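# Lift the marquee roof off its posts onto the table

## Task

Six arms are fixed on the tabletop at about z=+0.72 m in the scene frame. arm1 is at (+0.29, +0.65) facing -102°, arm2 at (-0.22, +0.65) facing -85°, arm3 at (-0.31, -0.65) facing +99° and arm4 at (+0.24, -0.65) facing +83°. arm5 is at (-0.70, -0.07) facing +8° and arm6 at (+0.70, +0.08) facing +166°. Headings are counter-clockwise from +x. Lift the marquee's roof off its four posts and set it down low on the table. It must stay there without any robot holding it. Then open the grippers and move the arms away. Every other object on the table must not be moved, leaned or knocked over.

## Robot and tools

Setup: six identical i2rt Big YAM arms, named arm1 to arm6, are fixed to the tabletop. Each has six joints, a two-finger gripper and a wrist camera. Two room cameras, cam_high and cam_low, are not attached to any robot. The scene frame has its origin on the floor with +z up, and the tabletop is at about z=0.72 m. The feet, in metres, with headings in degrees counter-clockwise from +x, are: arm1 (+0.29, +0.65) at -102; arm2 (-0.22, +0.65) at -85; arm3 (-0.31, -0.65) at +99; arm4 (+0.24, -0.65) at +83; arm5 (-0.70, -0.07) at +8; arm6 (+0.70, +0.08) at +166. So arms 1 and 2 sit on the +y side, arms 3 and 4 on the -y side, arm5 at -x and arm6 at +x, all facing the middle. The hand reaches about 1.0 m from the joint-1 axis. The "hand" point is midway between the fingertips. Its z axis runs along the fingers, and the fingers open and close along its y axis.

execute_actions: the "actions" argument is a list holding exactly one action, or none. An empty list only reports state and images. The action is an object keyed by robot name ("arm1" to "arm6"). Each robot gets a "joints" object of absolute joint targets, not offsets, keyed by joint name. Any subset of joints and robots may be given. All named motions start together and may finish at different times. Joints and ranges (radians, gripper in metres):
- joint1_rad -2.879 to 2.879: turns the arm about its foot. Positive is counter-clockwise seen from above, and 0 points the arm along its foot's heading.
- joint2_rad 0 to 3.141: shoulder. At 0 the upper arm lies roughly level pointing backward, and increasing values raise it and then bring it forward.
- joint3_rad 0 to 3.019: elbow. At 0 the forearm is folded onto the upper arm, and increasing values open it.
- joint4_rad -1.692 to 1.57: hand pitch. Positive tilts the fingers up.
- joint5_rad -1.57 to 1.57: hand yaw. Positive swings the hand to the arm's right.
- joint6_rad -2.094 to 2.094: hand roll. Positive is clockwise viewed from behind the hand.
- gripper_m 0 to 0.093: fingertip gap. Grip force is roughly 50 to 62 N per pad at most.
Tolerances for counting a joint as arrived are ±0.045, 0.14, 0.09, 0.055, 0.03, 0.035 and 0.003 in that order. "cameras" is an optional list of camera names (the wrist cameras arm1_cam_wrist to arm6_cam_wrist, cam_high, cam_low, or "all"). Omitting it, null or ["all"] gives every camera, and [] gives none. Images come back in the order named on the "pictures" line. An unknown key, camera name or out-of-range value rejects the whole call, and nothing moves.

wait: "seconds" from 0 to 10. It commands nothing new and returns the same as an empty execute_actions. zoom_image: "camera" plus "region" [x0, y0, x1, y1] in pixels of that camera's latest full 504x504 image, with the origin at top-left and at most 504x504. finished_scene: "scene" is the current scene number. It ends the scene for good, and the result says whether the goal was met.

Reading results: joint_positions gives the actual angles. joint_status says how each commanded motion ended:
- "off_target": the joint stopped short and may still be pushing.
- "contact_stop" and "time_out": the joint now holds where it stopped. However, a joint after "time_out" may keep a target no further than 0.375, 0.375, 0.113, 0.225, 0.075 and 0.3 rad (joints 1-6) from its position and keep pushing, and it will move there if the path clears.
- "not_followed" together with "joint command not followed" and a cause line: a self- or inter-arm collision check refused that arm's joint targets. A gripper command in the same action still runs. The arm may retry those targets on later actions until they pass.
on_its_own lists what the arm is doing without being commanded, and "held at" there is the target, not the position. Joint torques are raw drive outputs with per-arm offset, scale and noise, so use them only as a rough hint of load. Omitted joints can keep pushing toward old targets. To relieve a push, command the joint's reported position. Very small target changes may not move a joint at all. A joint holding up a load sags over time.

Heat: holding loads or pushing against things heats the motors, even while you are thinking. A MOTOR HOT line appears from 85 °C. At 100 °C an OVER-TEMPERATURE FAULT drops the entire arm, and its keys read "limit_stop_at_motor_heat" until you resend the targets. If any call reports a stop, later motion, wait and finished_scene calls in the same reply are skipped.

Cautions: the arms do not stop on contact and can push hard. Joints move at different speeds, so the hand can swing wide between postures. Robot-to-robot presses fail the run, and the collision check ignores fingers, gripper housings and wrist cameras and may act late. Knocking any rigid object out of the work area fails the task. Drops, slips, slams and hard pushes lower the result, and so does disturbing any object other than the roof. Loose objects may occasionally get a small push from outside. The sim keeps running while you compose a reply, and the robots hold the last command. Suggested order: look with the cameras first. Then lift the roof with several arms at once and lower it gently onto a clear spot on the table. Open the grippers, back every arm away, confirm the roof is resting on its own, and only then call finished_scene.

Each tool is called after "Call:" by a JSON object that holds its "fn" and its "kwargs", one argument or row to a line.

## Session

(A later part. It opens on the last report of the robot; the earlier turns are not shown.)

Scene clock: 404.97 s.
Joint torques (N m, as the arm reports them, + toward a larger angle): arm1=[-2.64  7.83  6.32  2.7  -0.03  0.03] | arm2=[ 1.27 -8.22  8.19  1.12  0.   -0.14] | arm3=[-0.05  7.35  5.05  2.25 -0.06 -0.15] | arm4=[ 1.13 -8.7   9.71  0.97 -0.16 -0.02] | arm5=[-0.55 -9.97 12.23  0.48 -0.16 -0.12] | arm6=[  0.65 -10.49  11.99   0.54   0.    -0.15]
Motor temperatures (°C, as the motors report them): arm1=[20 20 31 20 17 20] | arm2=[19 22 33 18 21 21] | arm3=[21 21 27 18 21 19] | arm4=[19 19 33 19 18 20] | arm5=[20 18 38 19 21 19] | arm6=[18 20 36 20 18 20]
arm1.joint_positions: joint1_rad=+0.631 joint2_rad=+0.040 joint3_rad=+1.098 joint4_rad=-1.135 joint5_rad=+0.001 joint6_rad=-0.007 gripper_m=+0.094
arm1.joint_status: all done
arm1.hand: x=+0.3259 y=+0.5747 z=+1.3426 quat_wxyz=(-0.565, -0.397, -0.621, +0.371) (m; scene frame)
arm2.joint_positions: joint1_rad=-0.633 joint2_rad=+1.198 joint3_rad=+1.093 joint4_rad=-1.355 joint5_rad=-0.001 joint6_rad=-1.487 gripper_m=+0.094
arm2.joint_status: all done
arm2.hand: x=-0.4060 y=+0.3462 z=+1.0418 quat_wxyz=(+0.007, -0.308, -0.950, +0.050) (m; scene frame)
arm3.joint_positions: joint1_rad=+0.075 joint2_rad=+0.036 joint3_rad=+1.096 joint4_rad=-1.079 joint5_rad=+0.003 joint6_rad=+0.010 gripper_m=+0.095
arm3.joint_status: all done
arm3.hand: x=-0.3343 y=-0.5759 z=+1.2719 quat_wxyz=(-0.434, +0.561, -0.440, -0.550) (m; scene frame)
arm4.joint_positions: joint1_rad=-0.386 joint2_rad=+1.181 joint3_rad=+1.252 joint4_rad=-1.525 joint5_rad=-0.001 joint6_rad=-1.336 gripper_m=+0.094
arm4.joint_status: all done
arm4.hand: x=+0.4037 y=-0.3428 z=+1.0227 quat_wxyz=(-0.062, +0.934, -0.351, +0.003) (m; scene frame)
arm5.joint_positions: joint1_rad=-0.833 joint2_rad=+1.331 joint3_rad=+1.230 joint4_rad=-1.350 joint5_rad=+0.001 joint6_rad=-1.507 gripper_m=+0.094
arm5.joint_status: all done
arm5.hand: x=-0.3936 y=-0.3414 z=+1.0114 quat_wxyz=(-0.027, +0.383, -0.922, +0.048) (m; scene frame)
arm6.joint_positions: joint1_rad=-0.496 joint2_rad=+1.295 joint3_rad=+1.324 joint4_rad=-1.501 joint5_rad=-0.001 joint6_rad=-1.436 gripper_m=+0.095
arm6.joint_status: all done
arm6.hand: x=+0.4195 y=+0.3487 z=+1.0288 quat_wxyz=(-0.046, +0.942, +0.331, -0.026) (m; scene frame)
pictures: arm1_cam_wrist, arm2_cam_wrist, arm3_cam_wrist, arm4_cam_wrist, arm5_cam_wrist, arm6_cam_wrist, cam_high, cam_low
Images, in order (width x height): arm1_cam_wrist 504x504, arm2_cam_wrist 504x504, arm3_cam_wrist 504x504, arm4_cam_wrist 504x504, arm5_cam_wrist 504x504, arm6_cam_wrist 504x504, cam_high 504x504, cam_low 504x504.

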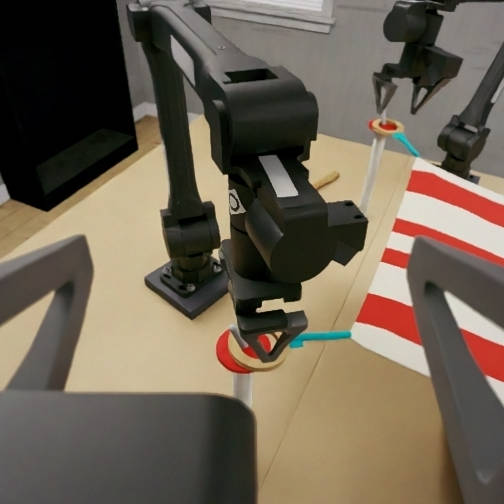

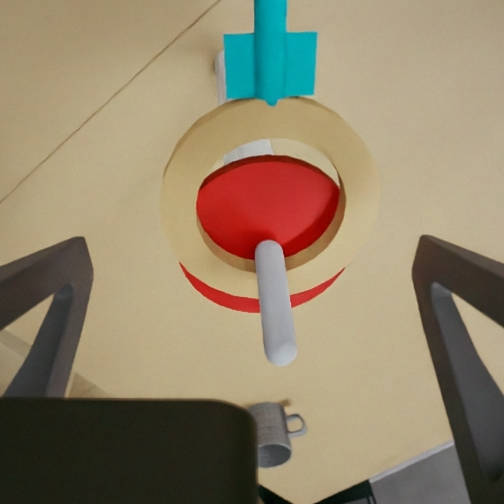

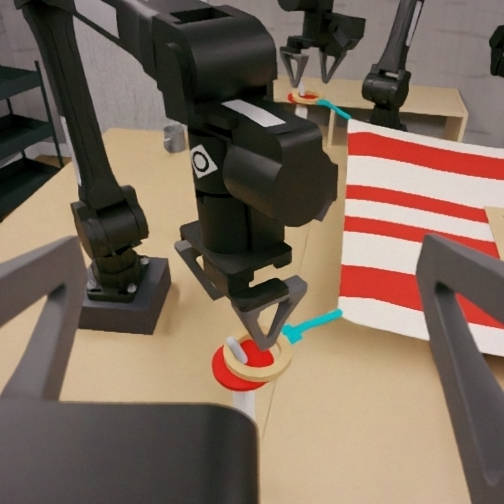

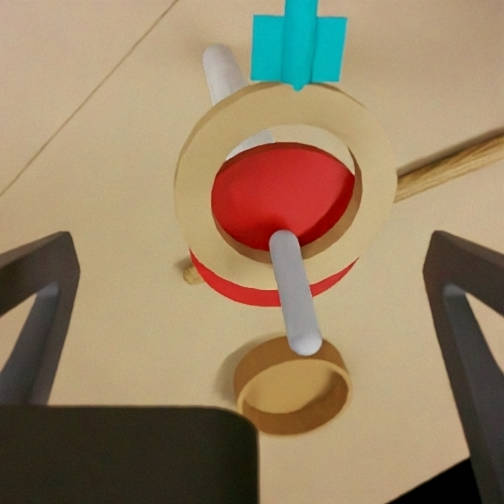

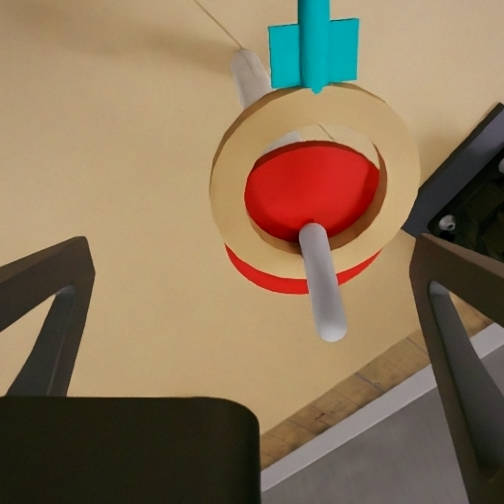

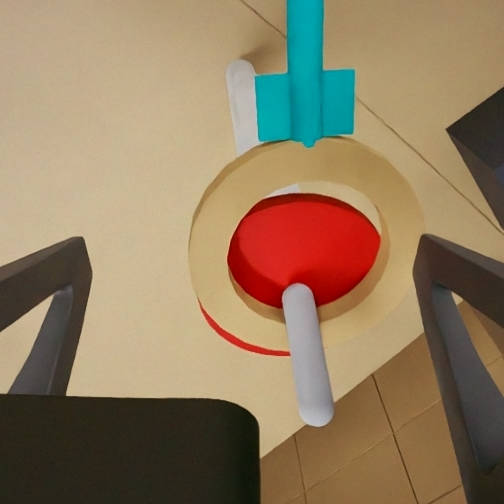

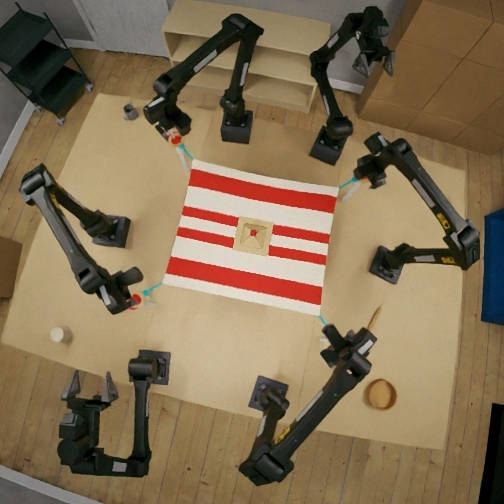

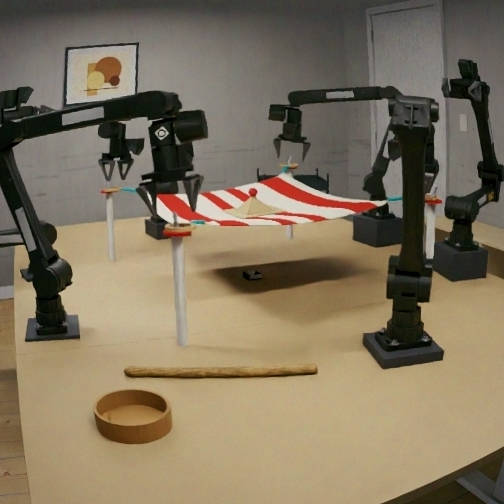

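Call:
{"fn": "zoom_image", "kwargs": {
  "camera": "arm2_cam_wrist",
  "region": [60, 60, 440, 380]
}}

Call:
{"fn": "zoom_image", "kwargs": {
  "camera": "arm4_cam_wrist",
  "region": [60, 60, 460, 380]
}}

Call:
{"fn": "zoom_image", "kwargs": {
  "camera": "arm5_cam_wrist",
  "region": [60, 60, 460, 380]
}}

Call:
{"fn": "zoom_image", "kwargs": {
  "camera": "arm6_cam_wrist",
  "region": [60, 110, 460, 430]
}}

Call:
{"fn": "zoom_image", "kwargs": {
  "camera": "cam_low",
  "region": [80, 110, 230, 250]
}}

Call:
{"fn": "zoom_image", "kwargs": {
  "camera": "cam_low",
  "region": [250, 110, 330, 190]
}}

Region (60, 60, 440, 380) of arm2_cam_wrist's 504x504 image, scaled by 1.326, with more detail than that image has; it fills the top 424 rows of this view, and the rest is white.

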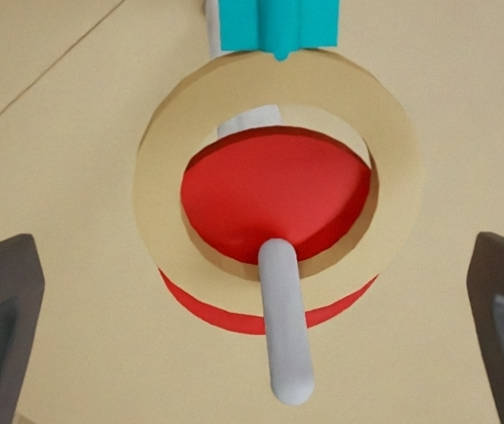

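Region (60, 60, 460, 380) of arm4_cam_wrist's 504x504 image, scaled by 1.260, with more detail than that image has; it fills the top 403 rows of this view, and the rest is white.

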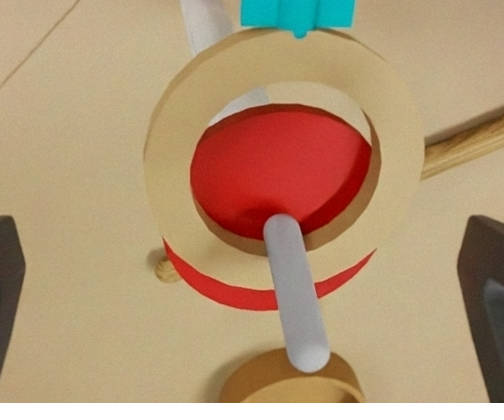

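Region (60, 60, 460, 380) of arm5_cam_wrist's 504x504 image, scaled by 1.260, with more detail than that image has; it fills the top 403 rows of this view, and the rest is white.

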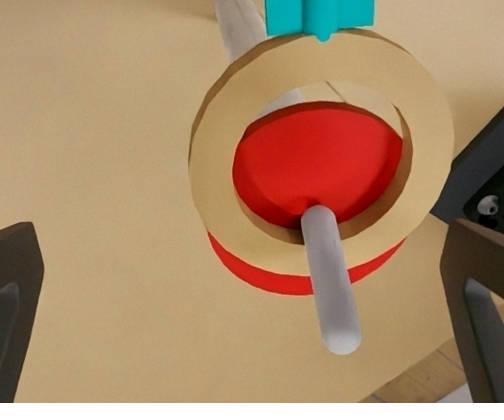

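Region (60, 110, 460, 430) of arm6_cam_wrist's 504x504 image, scaled by 1.260, with more detail than that image has; it fills the top 403 rows of this view, and the rest is white.

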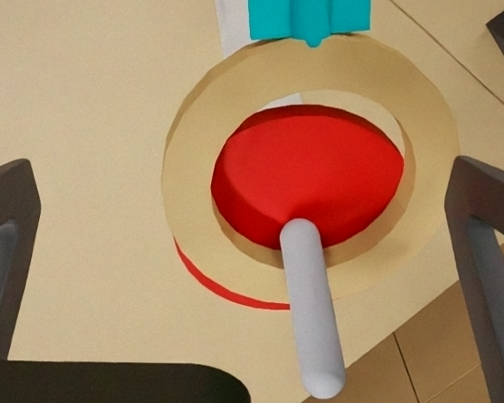

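Region (80, 110, 230, 250) of cam_low's 504x504 image, scaled by 3.360, with more detail than that image has; it fills the top 470 rows of this view, and the rest is white.

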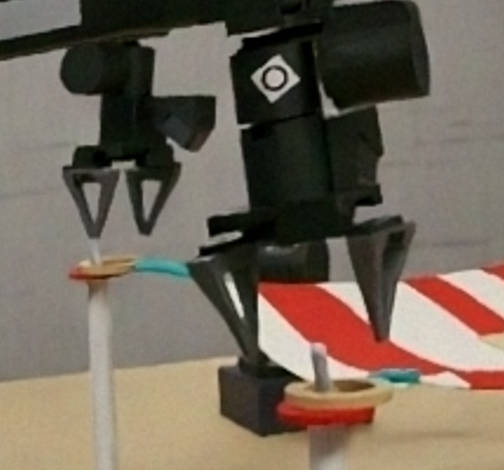

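Region (250, 110, 330, 190) of cam_low's 504x504 image, scaled by 6.300, with more detail than that image has.

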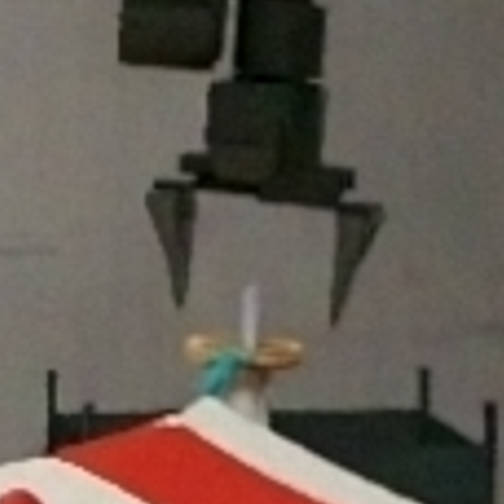

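Call:
{"fn": "zoom_image", "kwargs": {
  "camera": "arm1_cam_wrist",
  "region": [190, 280, 370, 400]
}}

Call:
{"fn": "zoom_image", "kwargs": {
  "camera": "cam_low",
  "region": [380, 140, 470, 225]
}}

Call:
{"fn": "zoom_image", "kwargs": {
  "camera": "arm3_cam_wrist",
  "region": [170, 260, 360, 410]
}}

Region (190, 280, 370, 400) of arm1_cam_wrist's 504x504 image, scaled by 2.800, with more detail than that image has.

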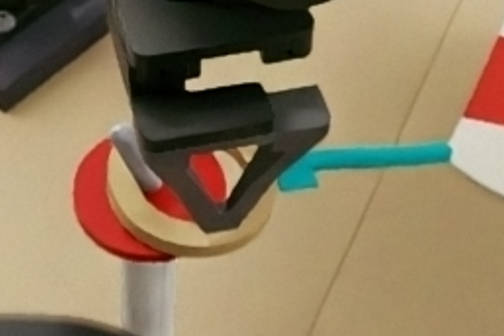

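Region (380, 140, 470, 225) of cam_low's 504x504 image, scaled by 5.600, with more detail than that image has.

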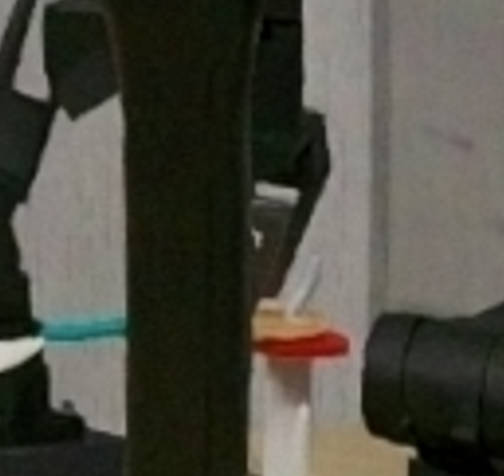

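Region (170, 260, 360, 410) of arm3_cam_wrist's 504x504 image, scaled by 2.653, with more detail than that image has; it fills the top 398 rows of this view, and the rest is white.

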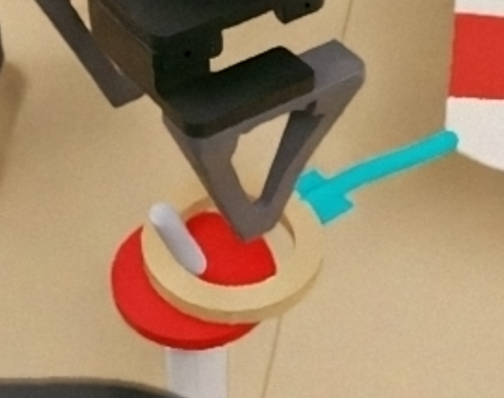

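Call:
{"fn": "execute_actions", "kwargs": {
  "actions": [
    {"arm2":{"joints":{"joint2_rad":1.292}},"arm4":{"joints":{"joint2_rad":1.296}},"arm5":{"joints":{"joint2_rad":1.37,"joint3_rad":1.325,"joint4_rad":-1.385}},"arm6":{"joints":{"joint1_rad":-0.527,"joint3_rad":1.41,"joint4_rad":-1.555}}}
  ]
}}

Scene clock: 488.70 s.
Joint torques (N m, as the arm reports them, + toward a larger angle): arm1=[-2.58  7.81  6.33  2.7  -0.03  0.04] | arm2=[ 1.3  -9.66  7.73  0.9  -0.02 -0.15] | arm3=[-0.03  7.28  5.05  2.22 -0.06 -0.16] | arm4=[  1.22 -11.12   9.57   0.64  -0.16  -0.02] | arm5=[-0.54 -9.04 15.57 -0.21 -0.16 -0.11] | arm6=[  0.23 -10.41  14.54  -0.12   0.    -0.15]
Motor temperatures (°C, as the motors report them): arm1=[20 20 31 21 17 20] | arm2=[19 22 32 18 21 21] | arm3=[21 22 27 18 21 19] | arm4=[19 19 31 19 18 20] | arm5=[20 19 37 19 21 19] | arm6=[18 22 37 20 18 20]
arm1.joint_positions: joint1_rad=+0.631 joint2_rad=+0.040 joint3_rad=+1.098 joint4_rad=-1.135 joint5_rad=+0.001 joint6_rad=-0.007 gripper_m=+0.094
arm1.joint_status: not commanded
arm1.hand: x=+0.3259 y=+0.5747 z=+1.3426 quat_wxyz=(-0.565, -0.397, -0.621, +0.371) (m; scene frame)
arm2.joint_positions: joint1_rad=-0.633 joint2_rad=+1.299 joint3_rad=+1.093 joint4_rad=-1.352 joint5_rad=-0.001 joint6_rad=-1.487 gripper_m=+0.094
arm2.joint_status: all done
arm2.hand: x=-0.4099 y=+0.3392 z=+1.0080 quat_wxyz=(-0.004, -0.309, -0.951, +0.003) (m; scene frame)
arm3.joint_positions: joint1_rad=+0.075 joint2_rad=+0.036 joint3_rad=+1.096 joint4_rad=-1.079 joint5_rad=+0.003 joint6_rad=+0.010 gripper_m=+0.095
arm3.joint_status: not commanded
arm3.hand: x=-0.3343 y=-0.5759 z=+1.2719 quat_wxyz=(-0.434, +0.561, -0.440, -0.550) (m; scene frame)
arm4.joint_positions: joint1_rad=-0.386 joint2_rad=+1.294 joint3_rad=+1.252 joint4_rad=-1.522 joint5_rad=-0.001 joint6_rad=-1.336 gripper_m=+0.094
arm4.joint_status: all done
arm4.hand: x=+0.4113 y=-0.3276 z=+0.9847 quat_wxyz=(-0.008, +0.936, -0.351, -0.003) (m; scene frame)
arm5.joint_positions: joint1_rad=-0.833 joint2_rad=+1.357 joint3_rad=+1.280 joint4_rad=-1.376 joint5_rad=+0.001 joint6_rad=-1.507 gripper_m=+0.094
arm5.joint_status: all done
arm5.hand: x=-0.3856 y=-0.3484 z=+1.0209 quat_wxyz=(-0.026, +0.383, -0.922, +0.047) (m; scene frame)
arm6.joint_positions: joint1_rad=-0.524 joint2_rad=+1.295 joint3_rad=+1.356 joint4_rad=-1.543 joint5_rad=-0.001 joint6_rad=-1.436 gripper_m=+0.095
arm6.joint_status: all done
arm6.hand: x=+0.4293 y=+0.3541 z=+1.0404 quat_wxyz=(-0.041, +0.947, +0.318, -0.023) (m; scene frame)
pictures: arm1_cam_wrist, arm2_cam_wrist, arm3_cam_wrist, arm4_cam_wrist, arm5_cam_wrist, arm6_cam_wrist, cam_high, cam_low
Images, in order (width x height): arm1_cam_wrist 504x504, arm2_cam_wrist 504x504, arm3_cam_wrist 504x504, arm4_cam_wrist 504x504, arm5_cam_wrist 504x504, arm6_cam_wrist 504x504, cam_high 504x504, cam_low 504x504.

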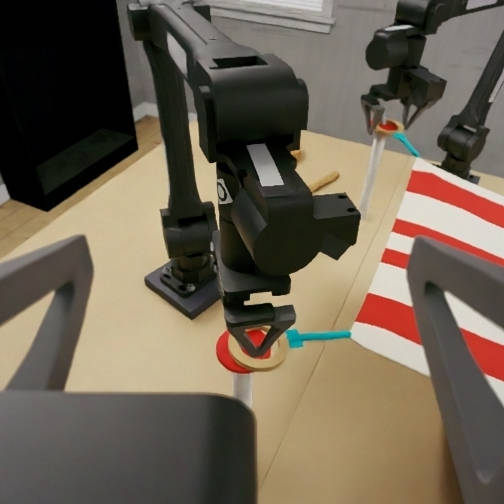

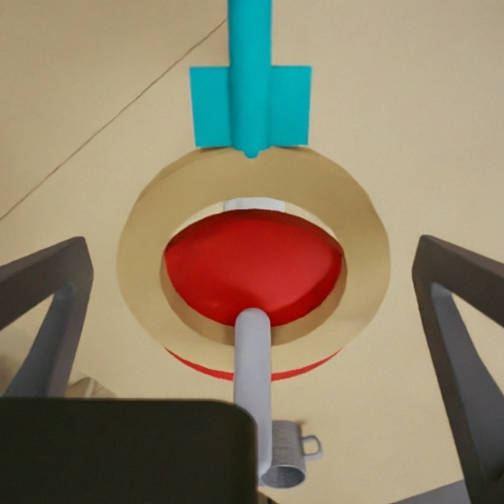

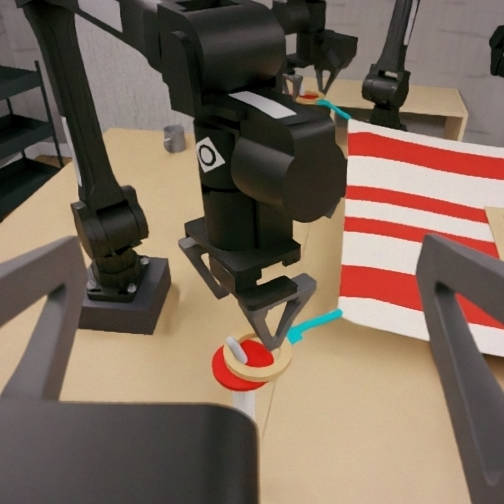

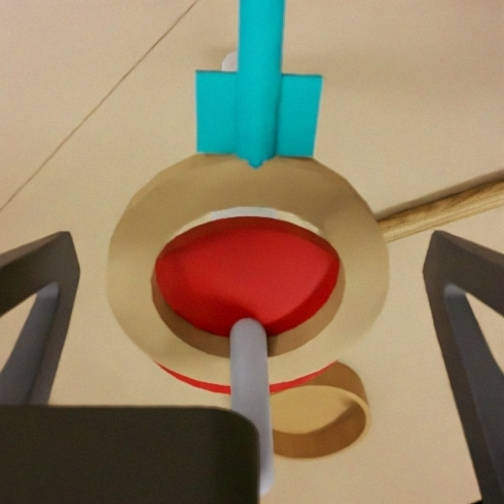

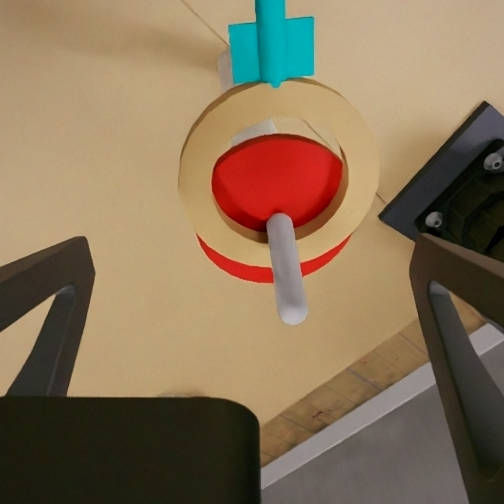

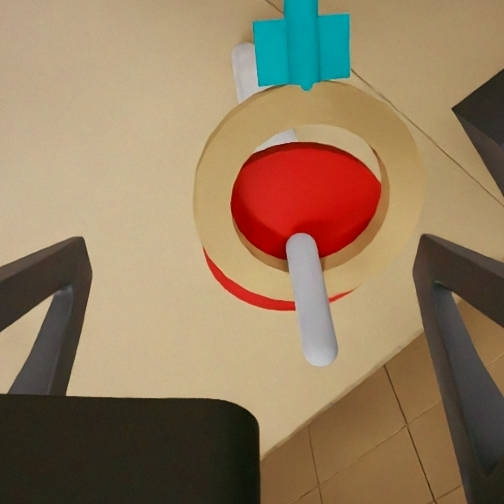

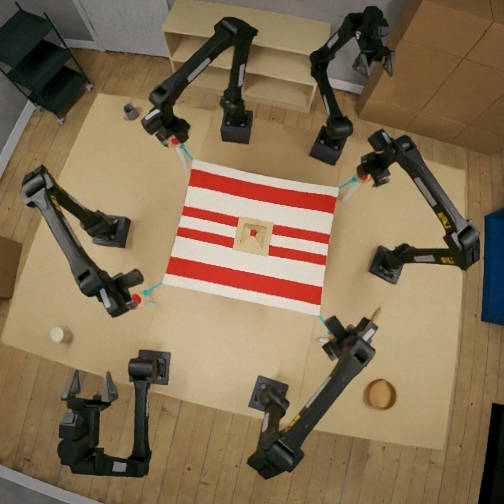

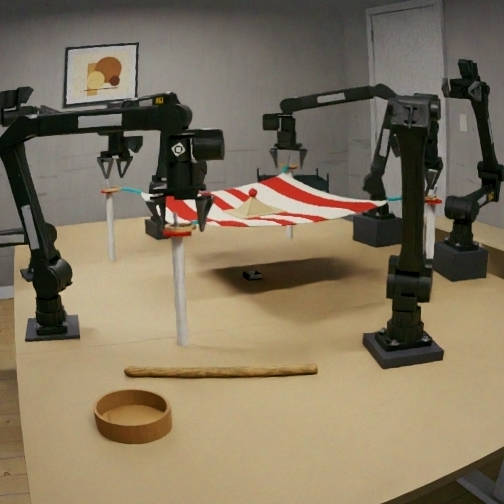

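Call:
{"fn": "zoom_image", "kwargs": {
  "camera": "cam_low",
  "region": [130, 170, 230, 260]
}}

Call:
{"fn": "zoom_image", "kwargs": {
  "camera": "cam_low",
  "region": [255, 130, 325, 190]
}}

Call:
{"fn": "zoom_image", "kwargs": {
  "camera": "arm1_cam_wrist",
  "region": [340, 70, 460, 170]
}}

Call:
{"fn": "zoom_image", "kwargs": {
  "camera": "arm3_cam_wrist",
  "region": [260, 40, 370, 130]
}}

Region (130, 170, 230, 260) of cam_low's 504x504 image, scaled by 5.040, with more detail than that image has; it fills the top 454 rows of this view, and the rest is white.

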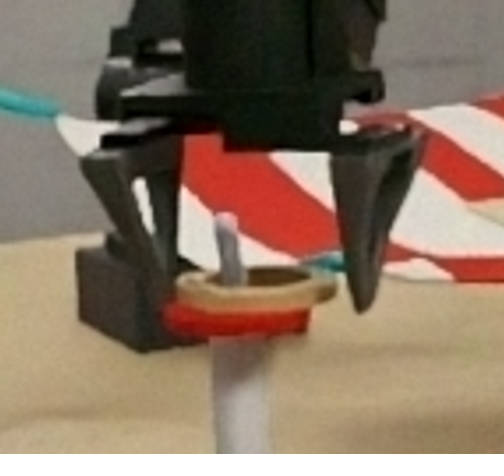

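Region (255, 130, 325, 190) of cam_low's 504x504 image, scaled by 7.200, with more detail than that image has; it fills the top 432 rows of this view, and the rest is white.

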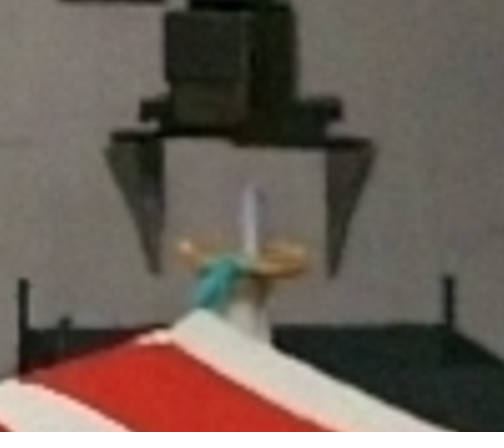

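Region (340, 70, 460, 170) of arm1_cam_wrist's 504x504 image, scaled by 4.200, with more detail than that image has.

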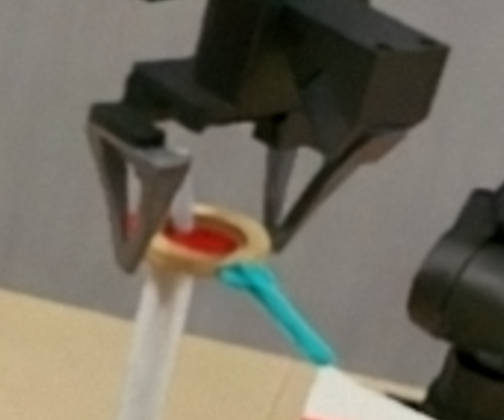

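Region (260, 40, 370, 130) of arm3_cam_wrist's 504x504 image, scaled by 4.582, with more detail than that image has; it fills the top 412 rows of this view, and the rest is white.

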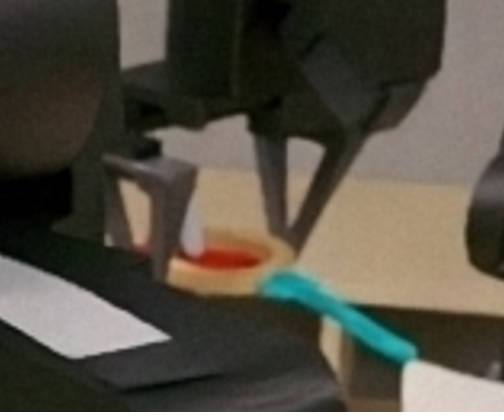

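Call:
{"fn": "execute_actions", "kwargs": {
  "actions": [
    {"arm2":{"joints":{"joint2_rad":1.333}},"arm4":{"joints":{"joint1_rad":-0.406,"joint2_rad":1.333}},"arm5":{"joints":{"joint2_rad":1.488}},"arm6":{"joints":{"joint2_rad":1.388,"joint4_rad":-1.495}}}
  ]
}}

Scene clock: 519.93 s.
Joint torques (N m, as the arm reports them, + toward a larger angle): arm1=[-2.57  7.76  6.35  2.7  -0.03  0.03] | arm2=[ 1.13 -9.41  7.89  0.86 -0.03 -0.19] | arm3=[-0.09  7.25  5.11  2.25 -0.06 -0.17] | arm4=[-0.39 -9.26  9.5   0.62 -0.16 -0.03] | arm5=[ -0.38 -12.52  14.3   -0.44  -0.17  -0.13] | arm6=[  0.26 -10.55  13.91   0.81   0.    -0.17]
Motor temperatures (°C, as the motors report them): arm1=[20 20 30 21 17 20] | arm2=[19 22 32 18 21 21] | arm3=[21 22 27 18 21 19] | arm4=[19 20 31 19 18 20] | arm5=[20 19 42 19 21 19] | arm6=[18 22 40 20 18 20]
arm1.joint_positions: joint1_rad=+0.631 joint2_rad=+0.040 joint3_rad=+1.098 joint4_rad=-1.135 joint5_rad=+0.001 joint6_rad=-0.007 gripper_m=+0.094
arm1.joint_status: not commanded
arm1.hand: x=+0.3259 y=+0.5747 z=+1.3426 quat_wxyz=(-0.565, -0.397, -0.621, +0.371) (m; scene frame)
arm2.joint_positions: joint1_rad=-0.633 joint2_rad=+1.325 joint3_rad=+1.093 joint4_rad=-1.352 joint5_rad=-0.001 joint6_rad=-1.487 gripper_m=+0.094
arm2.joint_status: all done
arm2.hand: x=-0.4106 y=+0.3380 z=+0.9990 quat_wxyz=(-0.007, -0.309, -0.951, -0.010) (m; scene frame)
arm3.joint_positions: joint1_rad=+0.075 joint2_rad=+0.036 joint3_rad=+1.096 joint4_rad=-1.079 joint5_rad=+0.003 joint6_rad=+0.010 gripper_m=+0.095
arm3.joint_status: not commanded
arm3.hand: x=-0.3343 y=-0.5759 z=+1.2719 quat_wxyz=(-0.434, +0.561, -0.440, -0.550) (m; scene frame)
arm4.joint_positions: joint1_rad=-0.396 joint2_rad=+1.309 joint3_rad=+1.252 joint4_rad=-1.522 joint5_rad=-0.001 joint6_rad=-1.336 gripper_m=+0.094
arm4.joint_status: all done
arm4.hand: x=+0.4155 y=-0.3278 z=+0.9795 quat_wxyz=(-0.001, +0.934, -0.356, -0.004) (m; scene frame)
arm5.joint_positions: joint1_rad=-0.833 joint2_rad=+1.496 joint3_rad=+1.287 joint4_rad=-1.377 joint5_rad=+0.001 joint6_rad=-1.507 gripper_m=+0.094
arm5.joint_status: all done
arm5.hand: x=-0.3756 y=-0.3567 z=+0.9674 quat_wxyz=(+0.003, +0.384, -0.923, -0.013) (m; scene frame)
arm6.joint_positions: joint1_rad=-0.524 joint2_rad=+1.393 joint3_rad=+1.363 joint4_rad=-1.507 joint5_rad=-0.001 joint6_rad=-1.436 gripper_m=+0.095
arm6.joint_status: all done
arm6.hand: x=+0.4116 y=+0.3717 z=+1.0068 quat_wxyz=(-0.016, +0.948, +0.319, -0.011) (m; scene frame)
pictures: arm1_cam_wrist, arm2_cam_wrist, arm3_cam_wrist, arm4_cam_wrist, arm5_cam_wrist, arm6_cam_wrist, cam_high, cam_low
Images, in order (width x height): arm1_cam_wrist 504x504, arm2_cam_wrist 504x504, arm3_cam_wrist 504x504, arm4_cam_wrist 504x504, arm5_cam_wrist 504x504, arm6_cam_wrist 504x504, cam_high 504x504, cam_low 504x504.

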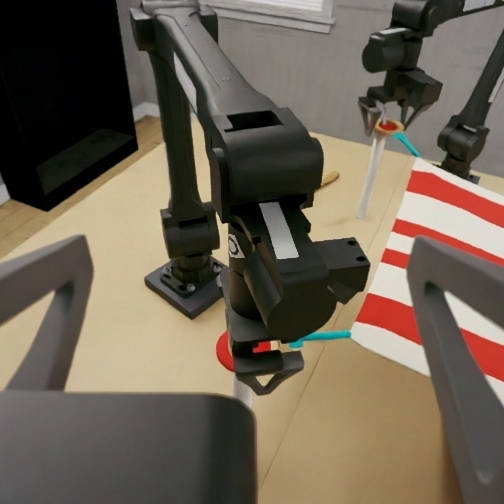

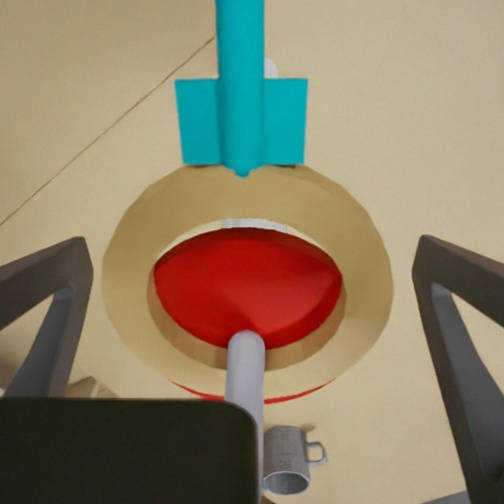

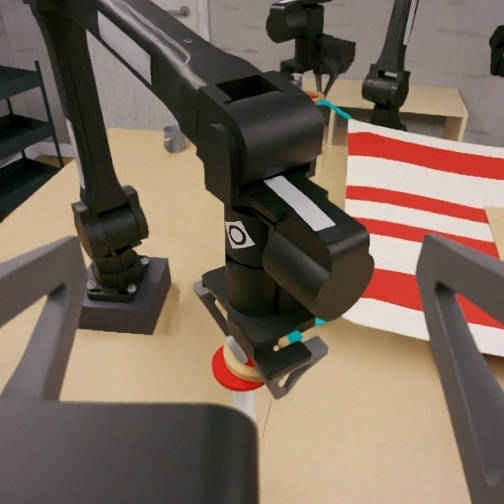

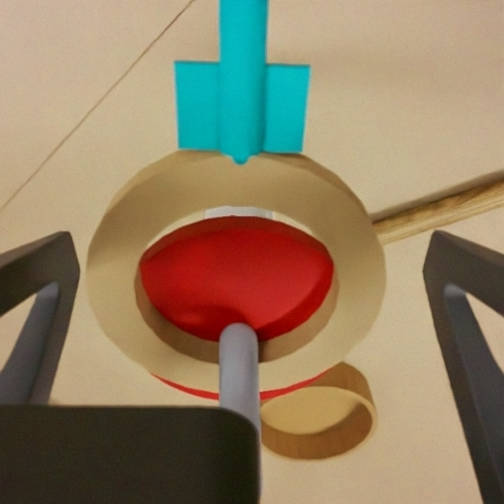

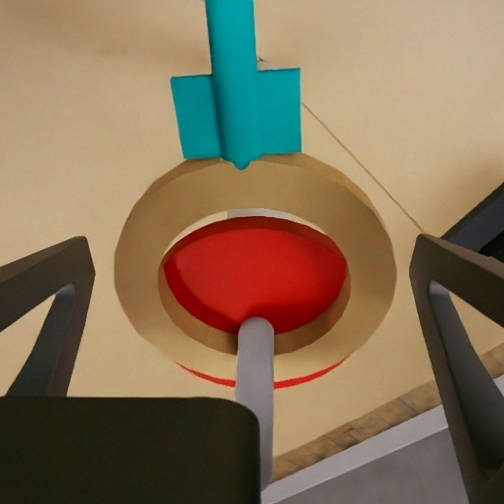

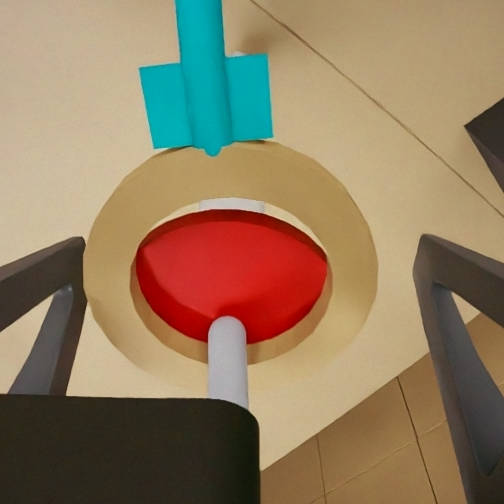

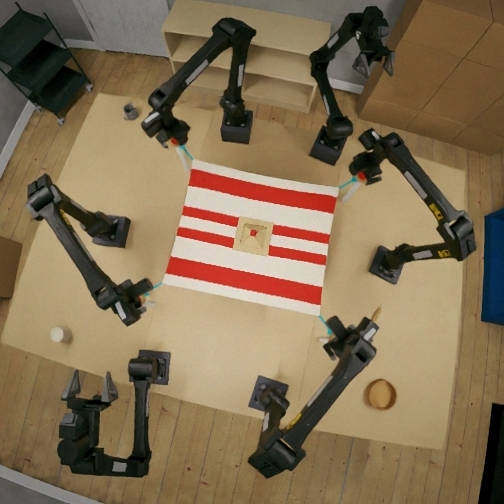

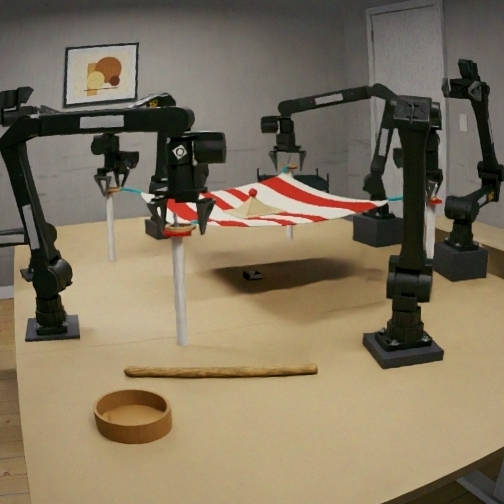

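Call:
{"fn": "execute_actions", "kwargs": {
  "actions": [
    {"arm2":{"joints":{"gripper_m":0.05}},"arm4":{"joints":{"joint4_rad":-1.548,"gripper_m":0.05}},"arm5":{"joints":{"gripper_m":0.05}},"arm6":{"joints":{"joint4_rad":-1.54,"gripper_m":0.05}}}
  ]
}}

Scene clock: 529.37 s.
Joint torques (N m, as the arm reports them, + toward a larger angle): arm1=[-2.62  7.81  6.33  2.7  -0.03  0.03] | arm2=[ 0.99 -9.82  7.67  0.79 -0.06 -0.16] | arm3=[-0.08  7.5   5.12  2.24 -0.06 -0.16] | arm4=[-0.39 -9.35  9.51 -0.67 -0.15 -0.03] | arm5=[ -0.44 -12.49  14.29  -0.45  -0.16  -0.12] | arm6=[  0.18 -11.07  13.76  -0.19   0.07  -0.16]
Motor temperatures (°C, as the motors report them): arm1=[20 20 30 21 17 20] | arm2=[19 22 32 18 21 21] | arm3=[21 22 27 18 21 19] | arm4=[19 20 30 19 18 20] | arm5=[20 20 41 19 21 19] | arm6=[18 22 40 20 18 20]
arm1.joint_positions: joint1_rad=+0.631 joint2_rad=+0.040 joint3_rad=+1.098 joint4_rad=-1.135 joint5_rad=+0.001 joint6_rad=-0.007 gripper_m=+0.094
arm1.joint_status: not commanded
arm1.hand: x=+0.3259 y=+0.5747 z=+1.3426 quat_wxyz=(-0.565, -0.397, -0.621, +0.371) (m; scene frame)
arm2.joint_positions: joint1_rad=-0.633 joint2_rad=+1.325 joint3_rad=+1.093 joint4_rad=-1.352 joint5_rad=-0.001 joint6_rad=-1.488 gripper_m=+0.066
arm2.joint_status: gripper_m off_target (ended at +0.066, target +0.050)
arm2.hand: x=-0.4106 y=+0.3380 z=+0.9990 quat_wxyz=(-0.007, -0.308, -0.951, -0.010) (m; scene frame)
arm3.joint_positions: joint1_rad=+0.075 joint2_rad=+0.036 joint3_rad=+1.096 joint4_rad=-1.079 joint5_rad=+0.003 joint6_rad=+0.010 gripper_m=+0.095
arm3.joint_status: not commanded
arm3.hand: x=-0.3343 y=-0.5759 z=+1.2719 quat_wxyz=(-0.434, +0.561, -0.440, -0.550) (m; scene frame)
arm4.joint_positions: joint1_rad=-0.396 joint2_rad=+1.309 joint3_rad=+1.252 joint4_rad=-1.530 joint5_rad=-0.001 joint6_rad=-1.337 gripper_m=+0.067
arm4.joint_status: gripper_m off_target (ended at +0.067, target +0.050); the others done
arm4.hand: x=+0.4146 y=-0.3295 z=+0.9794 quat_wxyz=(+0.004, +0.935, -0.356, -0.005) (m; scene frame)
arm5.joint_positions: joint1_rad=-0.833 joint2_rad=+1.496 joint3_rad=+1.287 joint4_rad=-1.377 joint5_rad=+0.001 joint6_rad=-1.507 gripper_m=+0.067
arm5.joint_status: gripper_m off_target (ended at +0.067, target +0.050)
arm5.hand: x=-0.3756 y=-0.3567 z=+0.9674 quat_wxyz=(+0.003, +0.384, -0.923, -0.013) (m; scene frame)
arm6.joint_positions: joint1_rad=-0.524 joint2_rad=+1.393 joint3_rad=+1.364 joint4_rad=-1.530 joint5_rad=-0.003 joint6_rad=-1.436 gripper_m=+0.067
arm6.joint_status: gripper_m off_target (ended at +0.067, target +0.050); the others done
arm6.hand: x=+0.4153 y=+0.3675 z=+1.0069 quat_wxyz=(-0.006, +0.948, +0.319, -0.007) (m; scene frame)
pictures: arm1_cam_wrist, arm2_cam_wrist, arm3_cam_wrist, arm4_cam_wrist, arm5_cam_wrist, arm6_cam_wrist, cam_high, cam_low
Images, in order (width x height): arm1_cam_wrist 504x504, arm2_cam_wrist 504x504, arm3_cam_wrist 504x504, arm4_cam_wrist 504x504, arm5_cam_wrist 504x504, arm6_cam_wrist 504x504, cam_high 504x504, cam_low 504x504.

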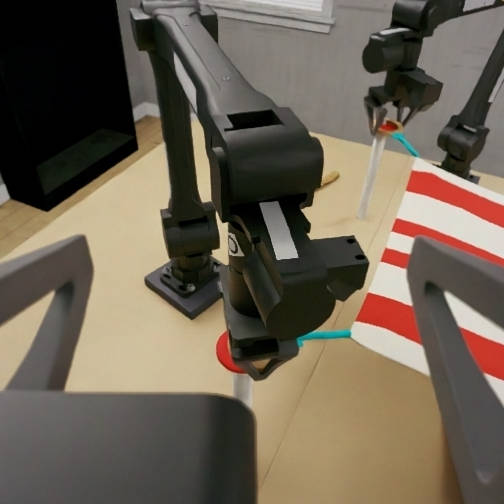

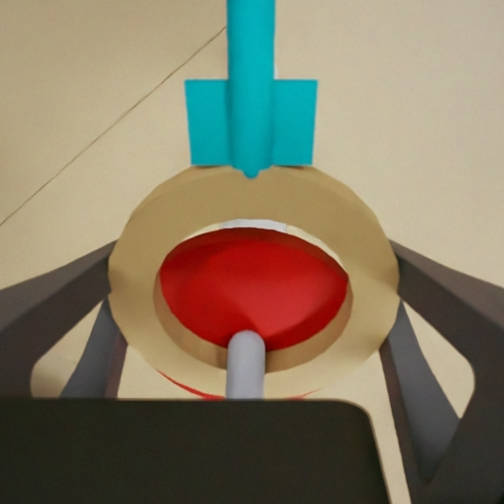

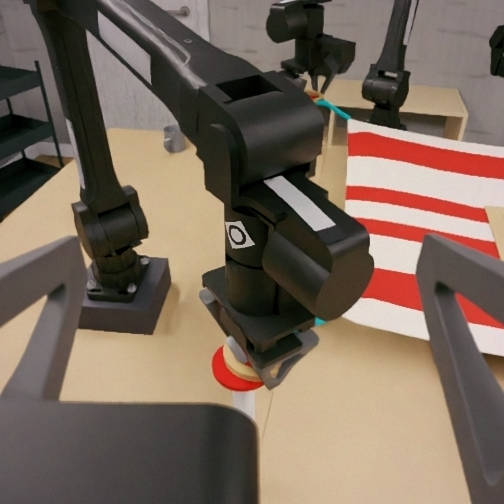

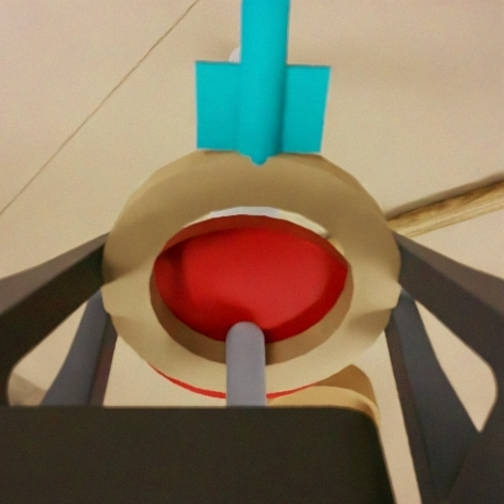

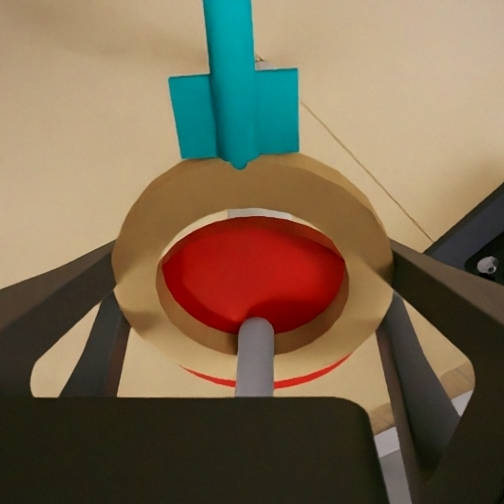

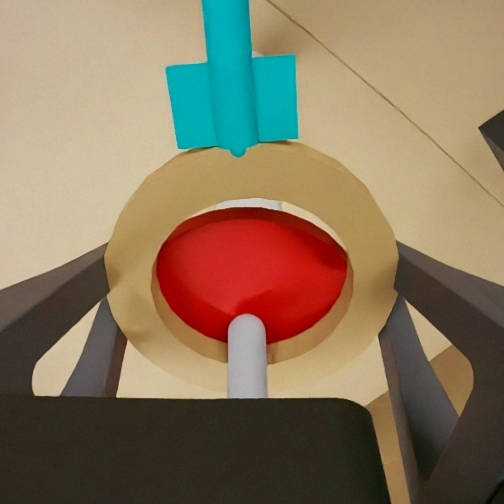

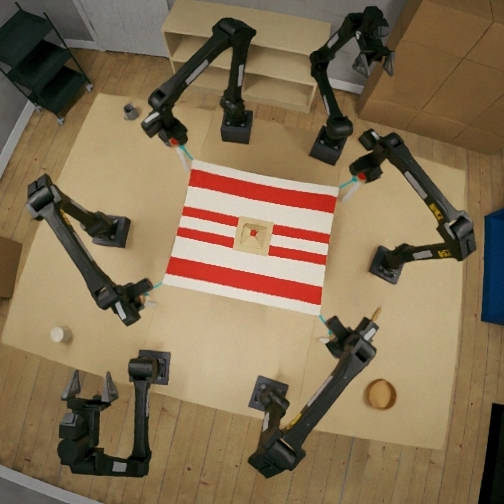

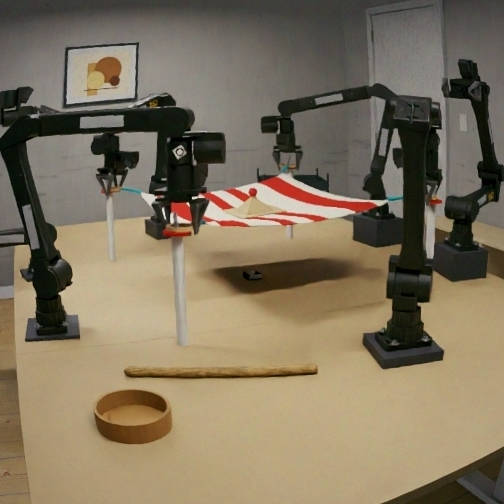

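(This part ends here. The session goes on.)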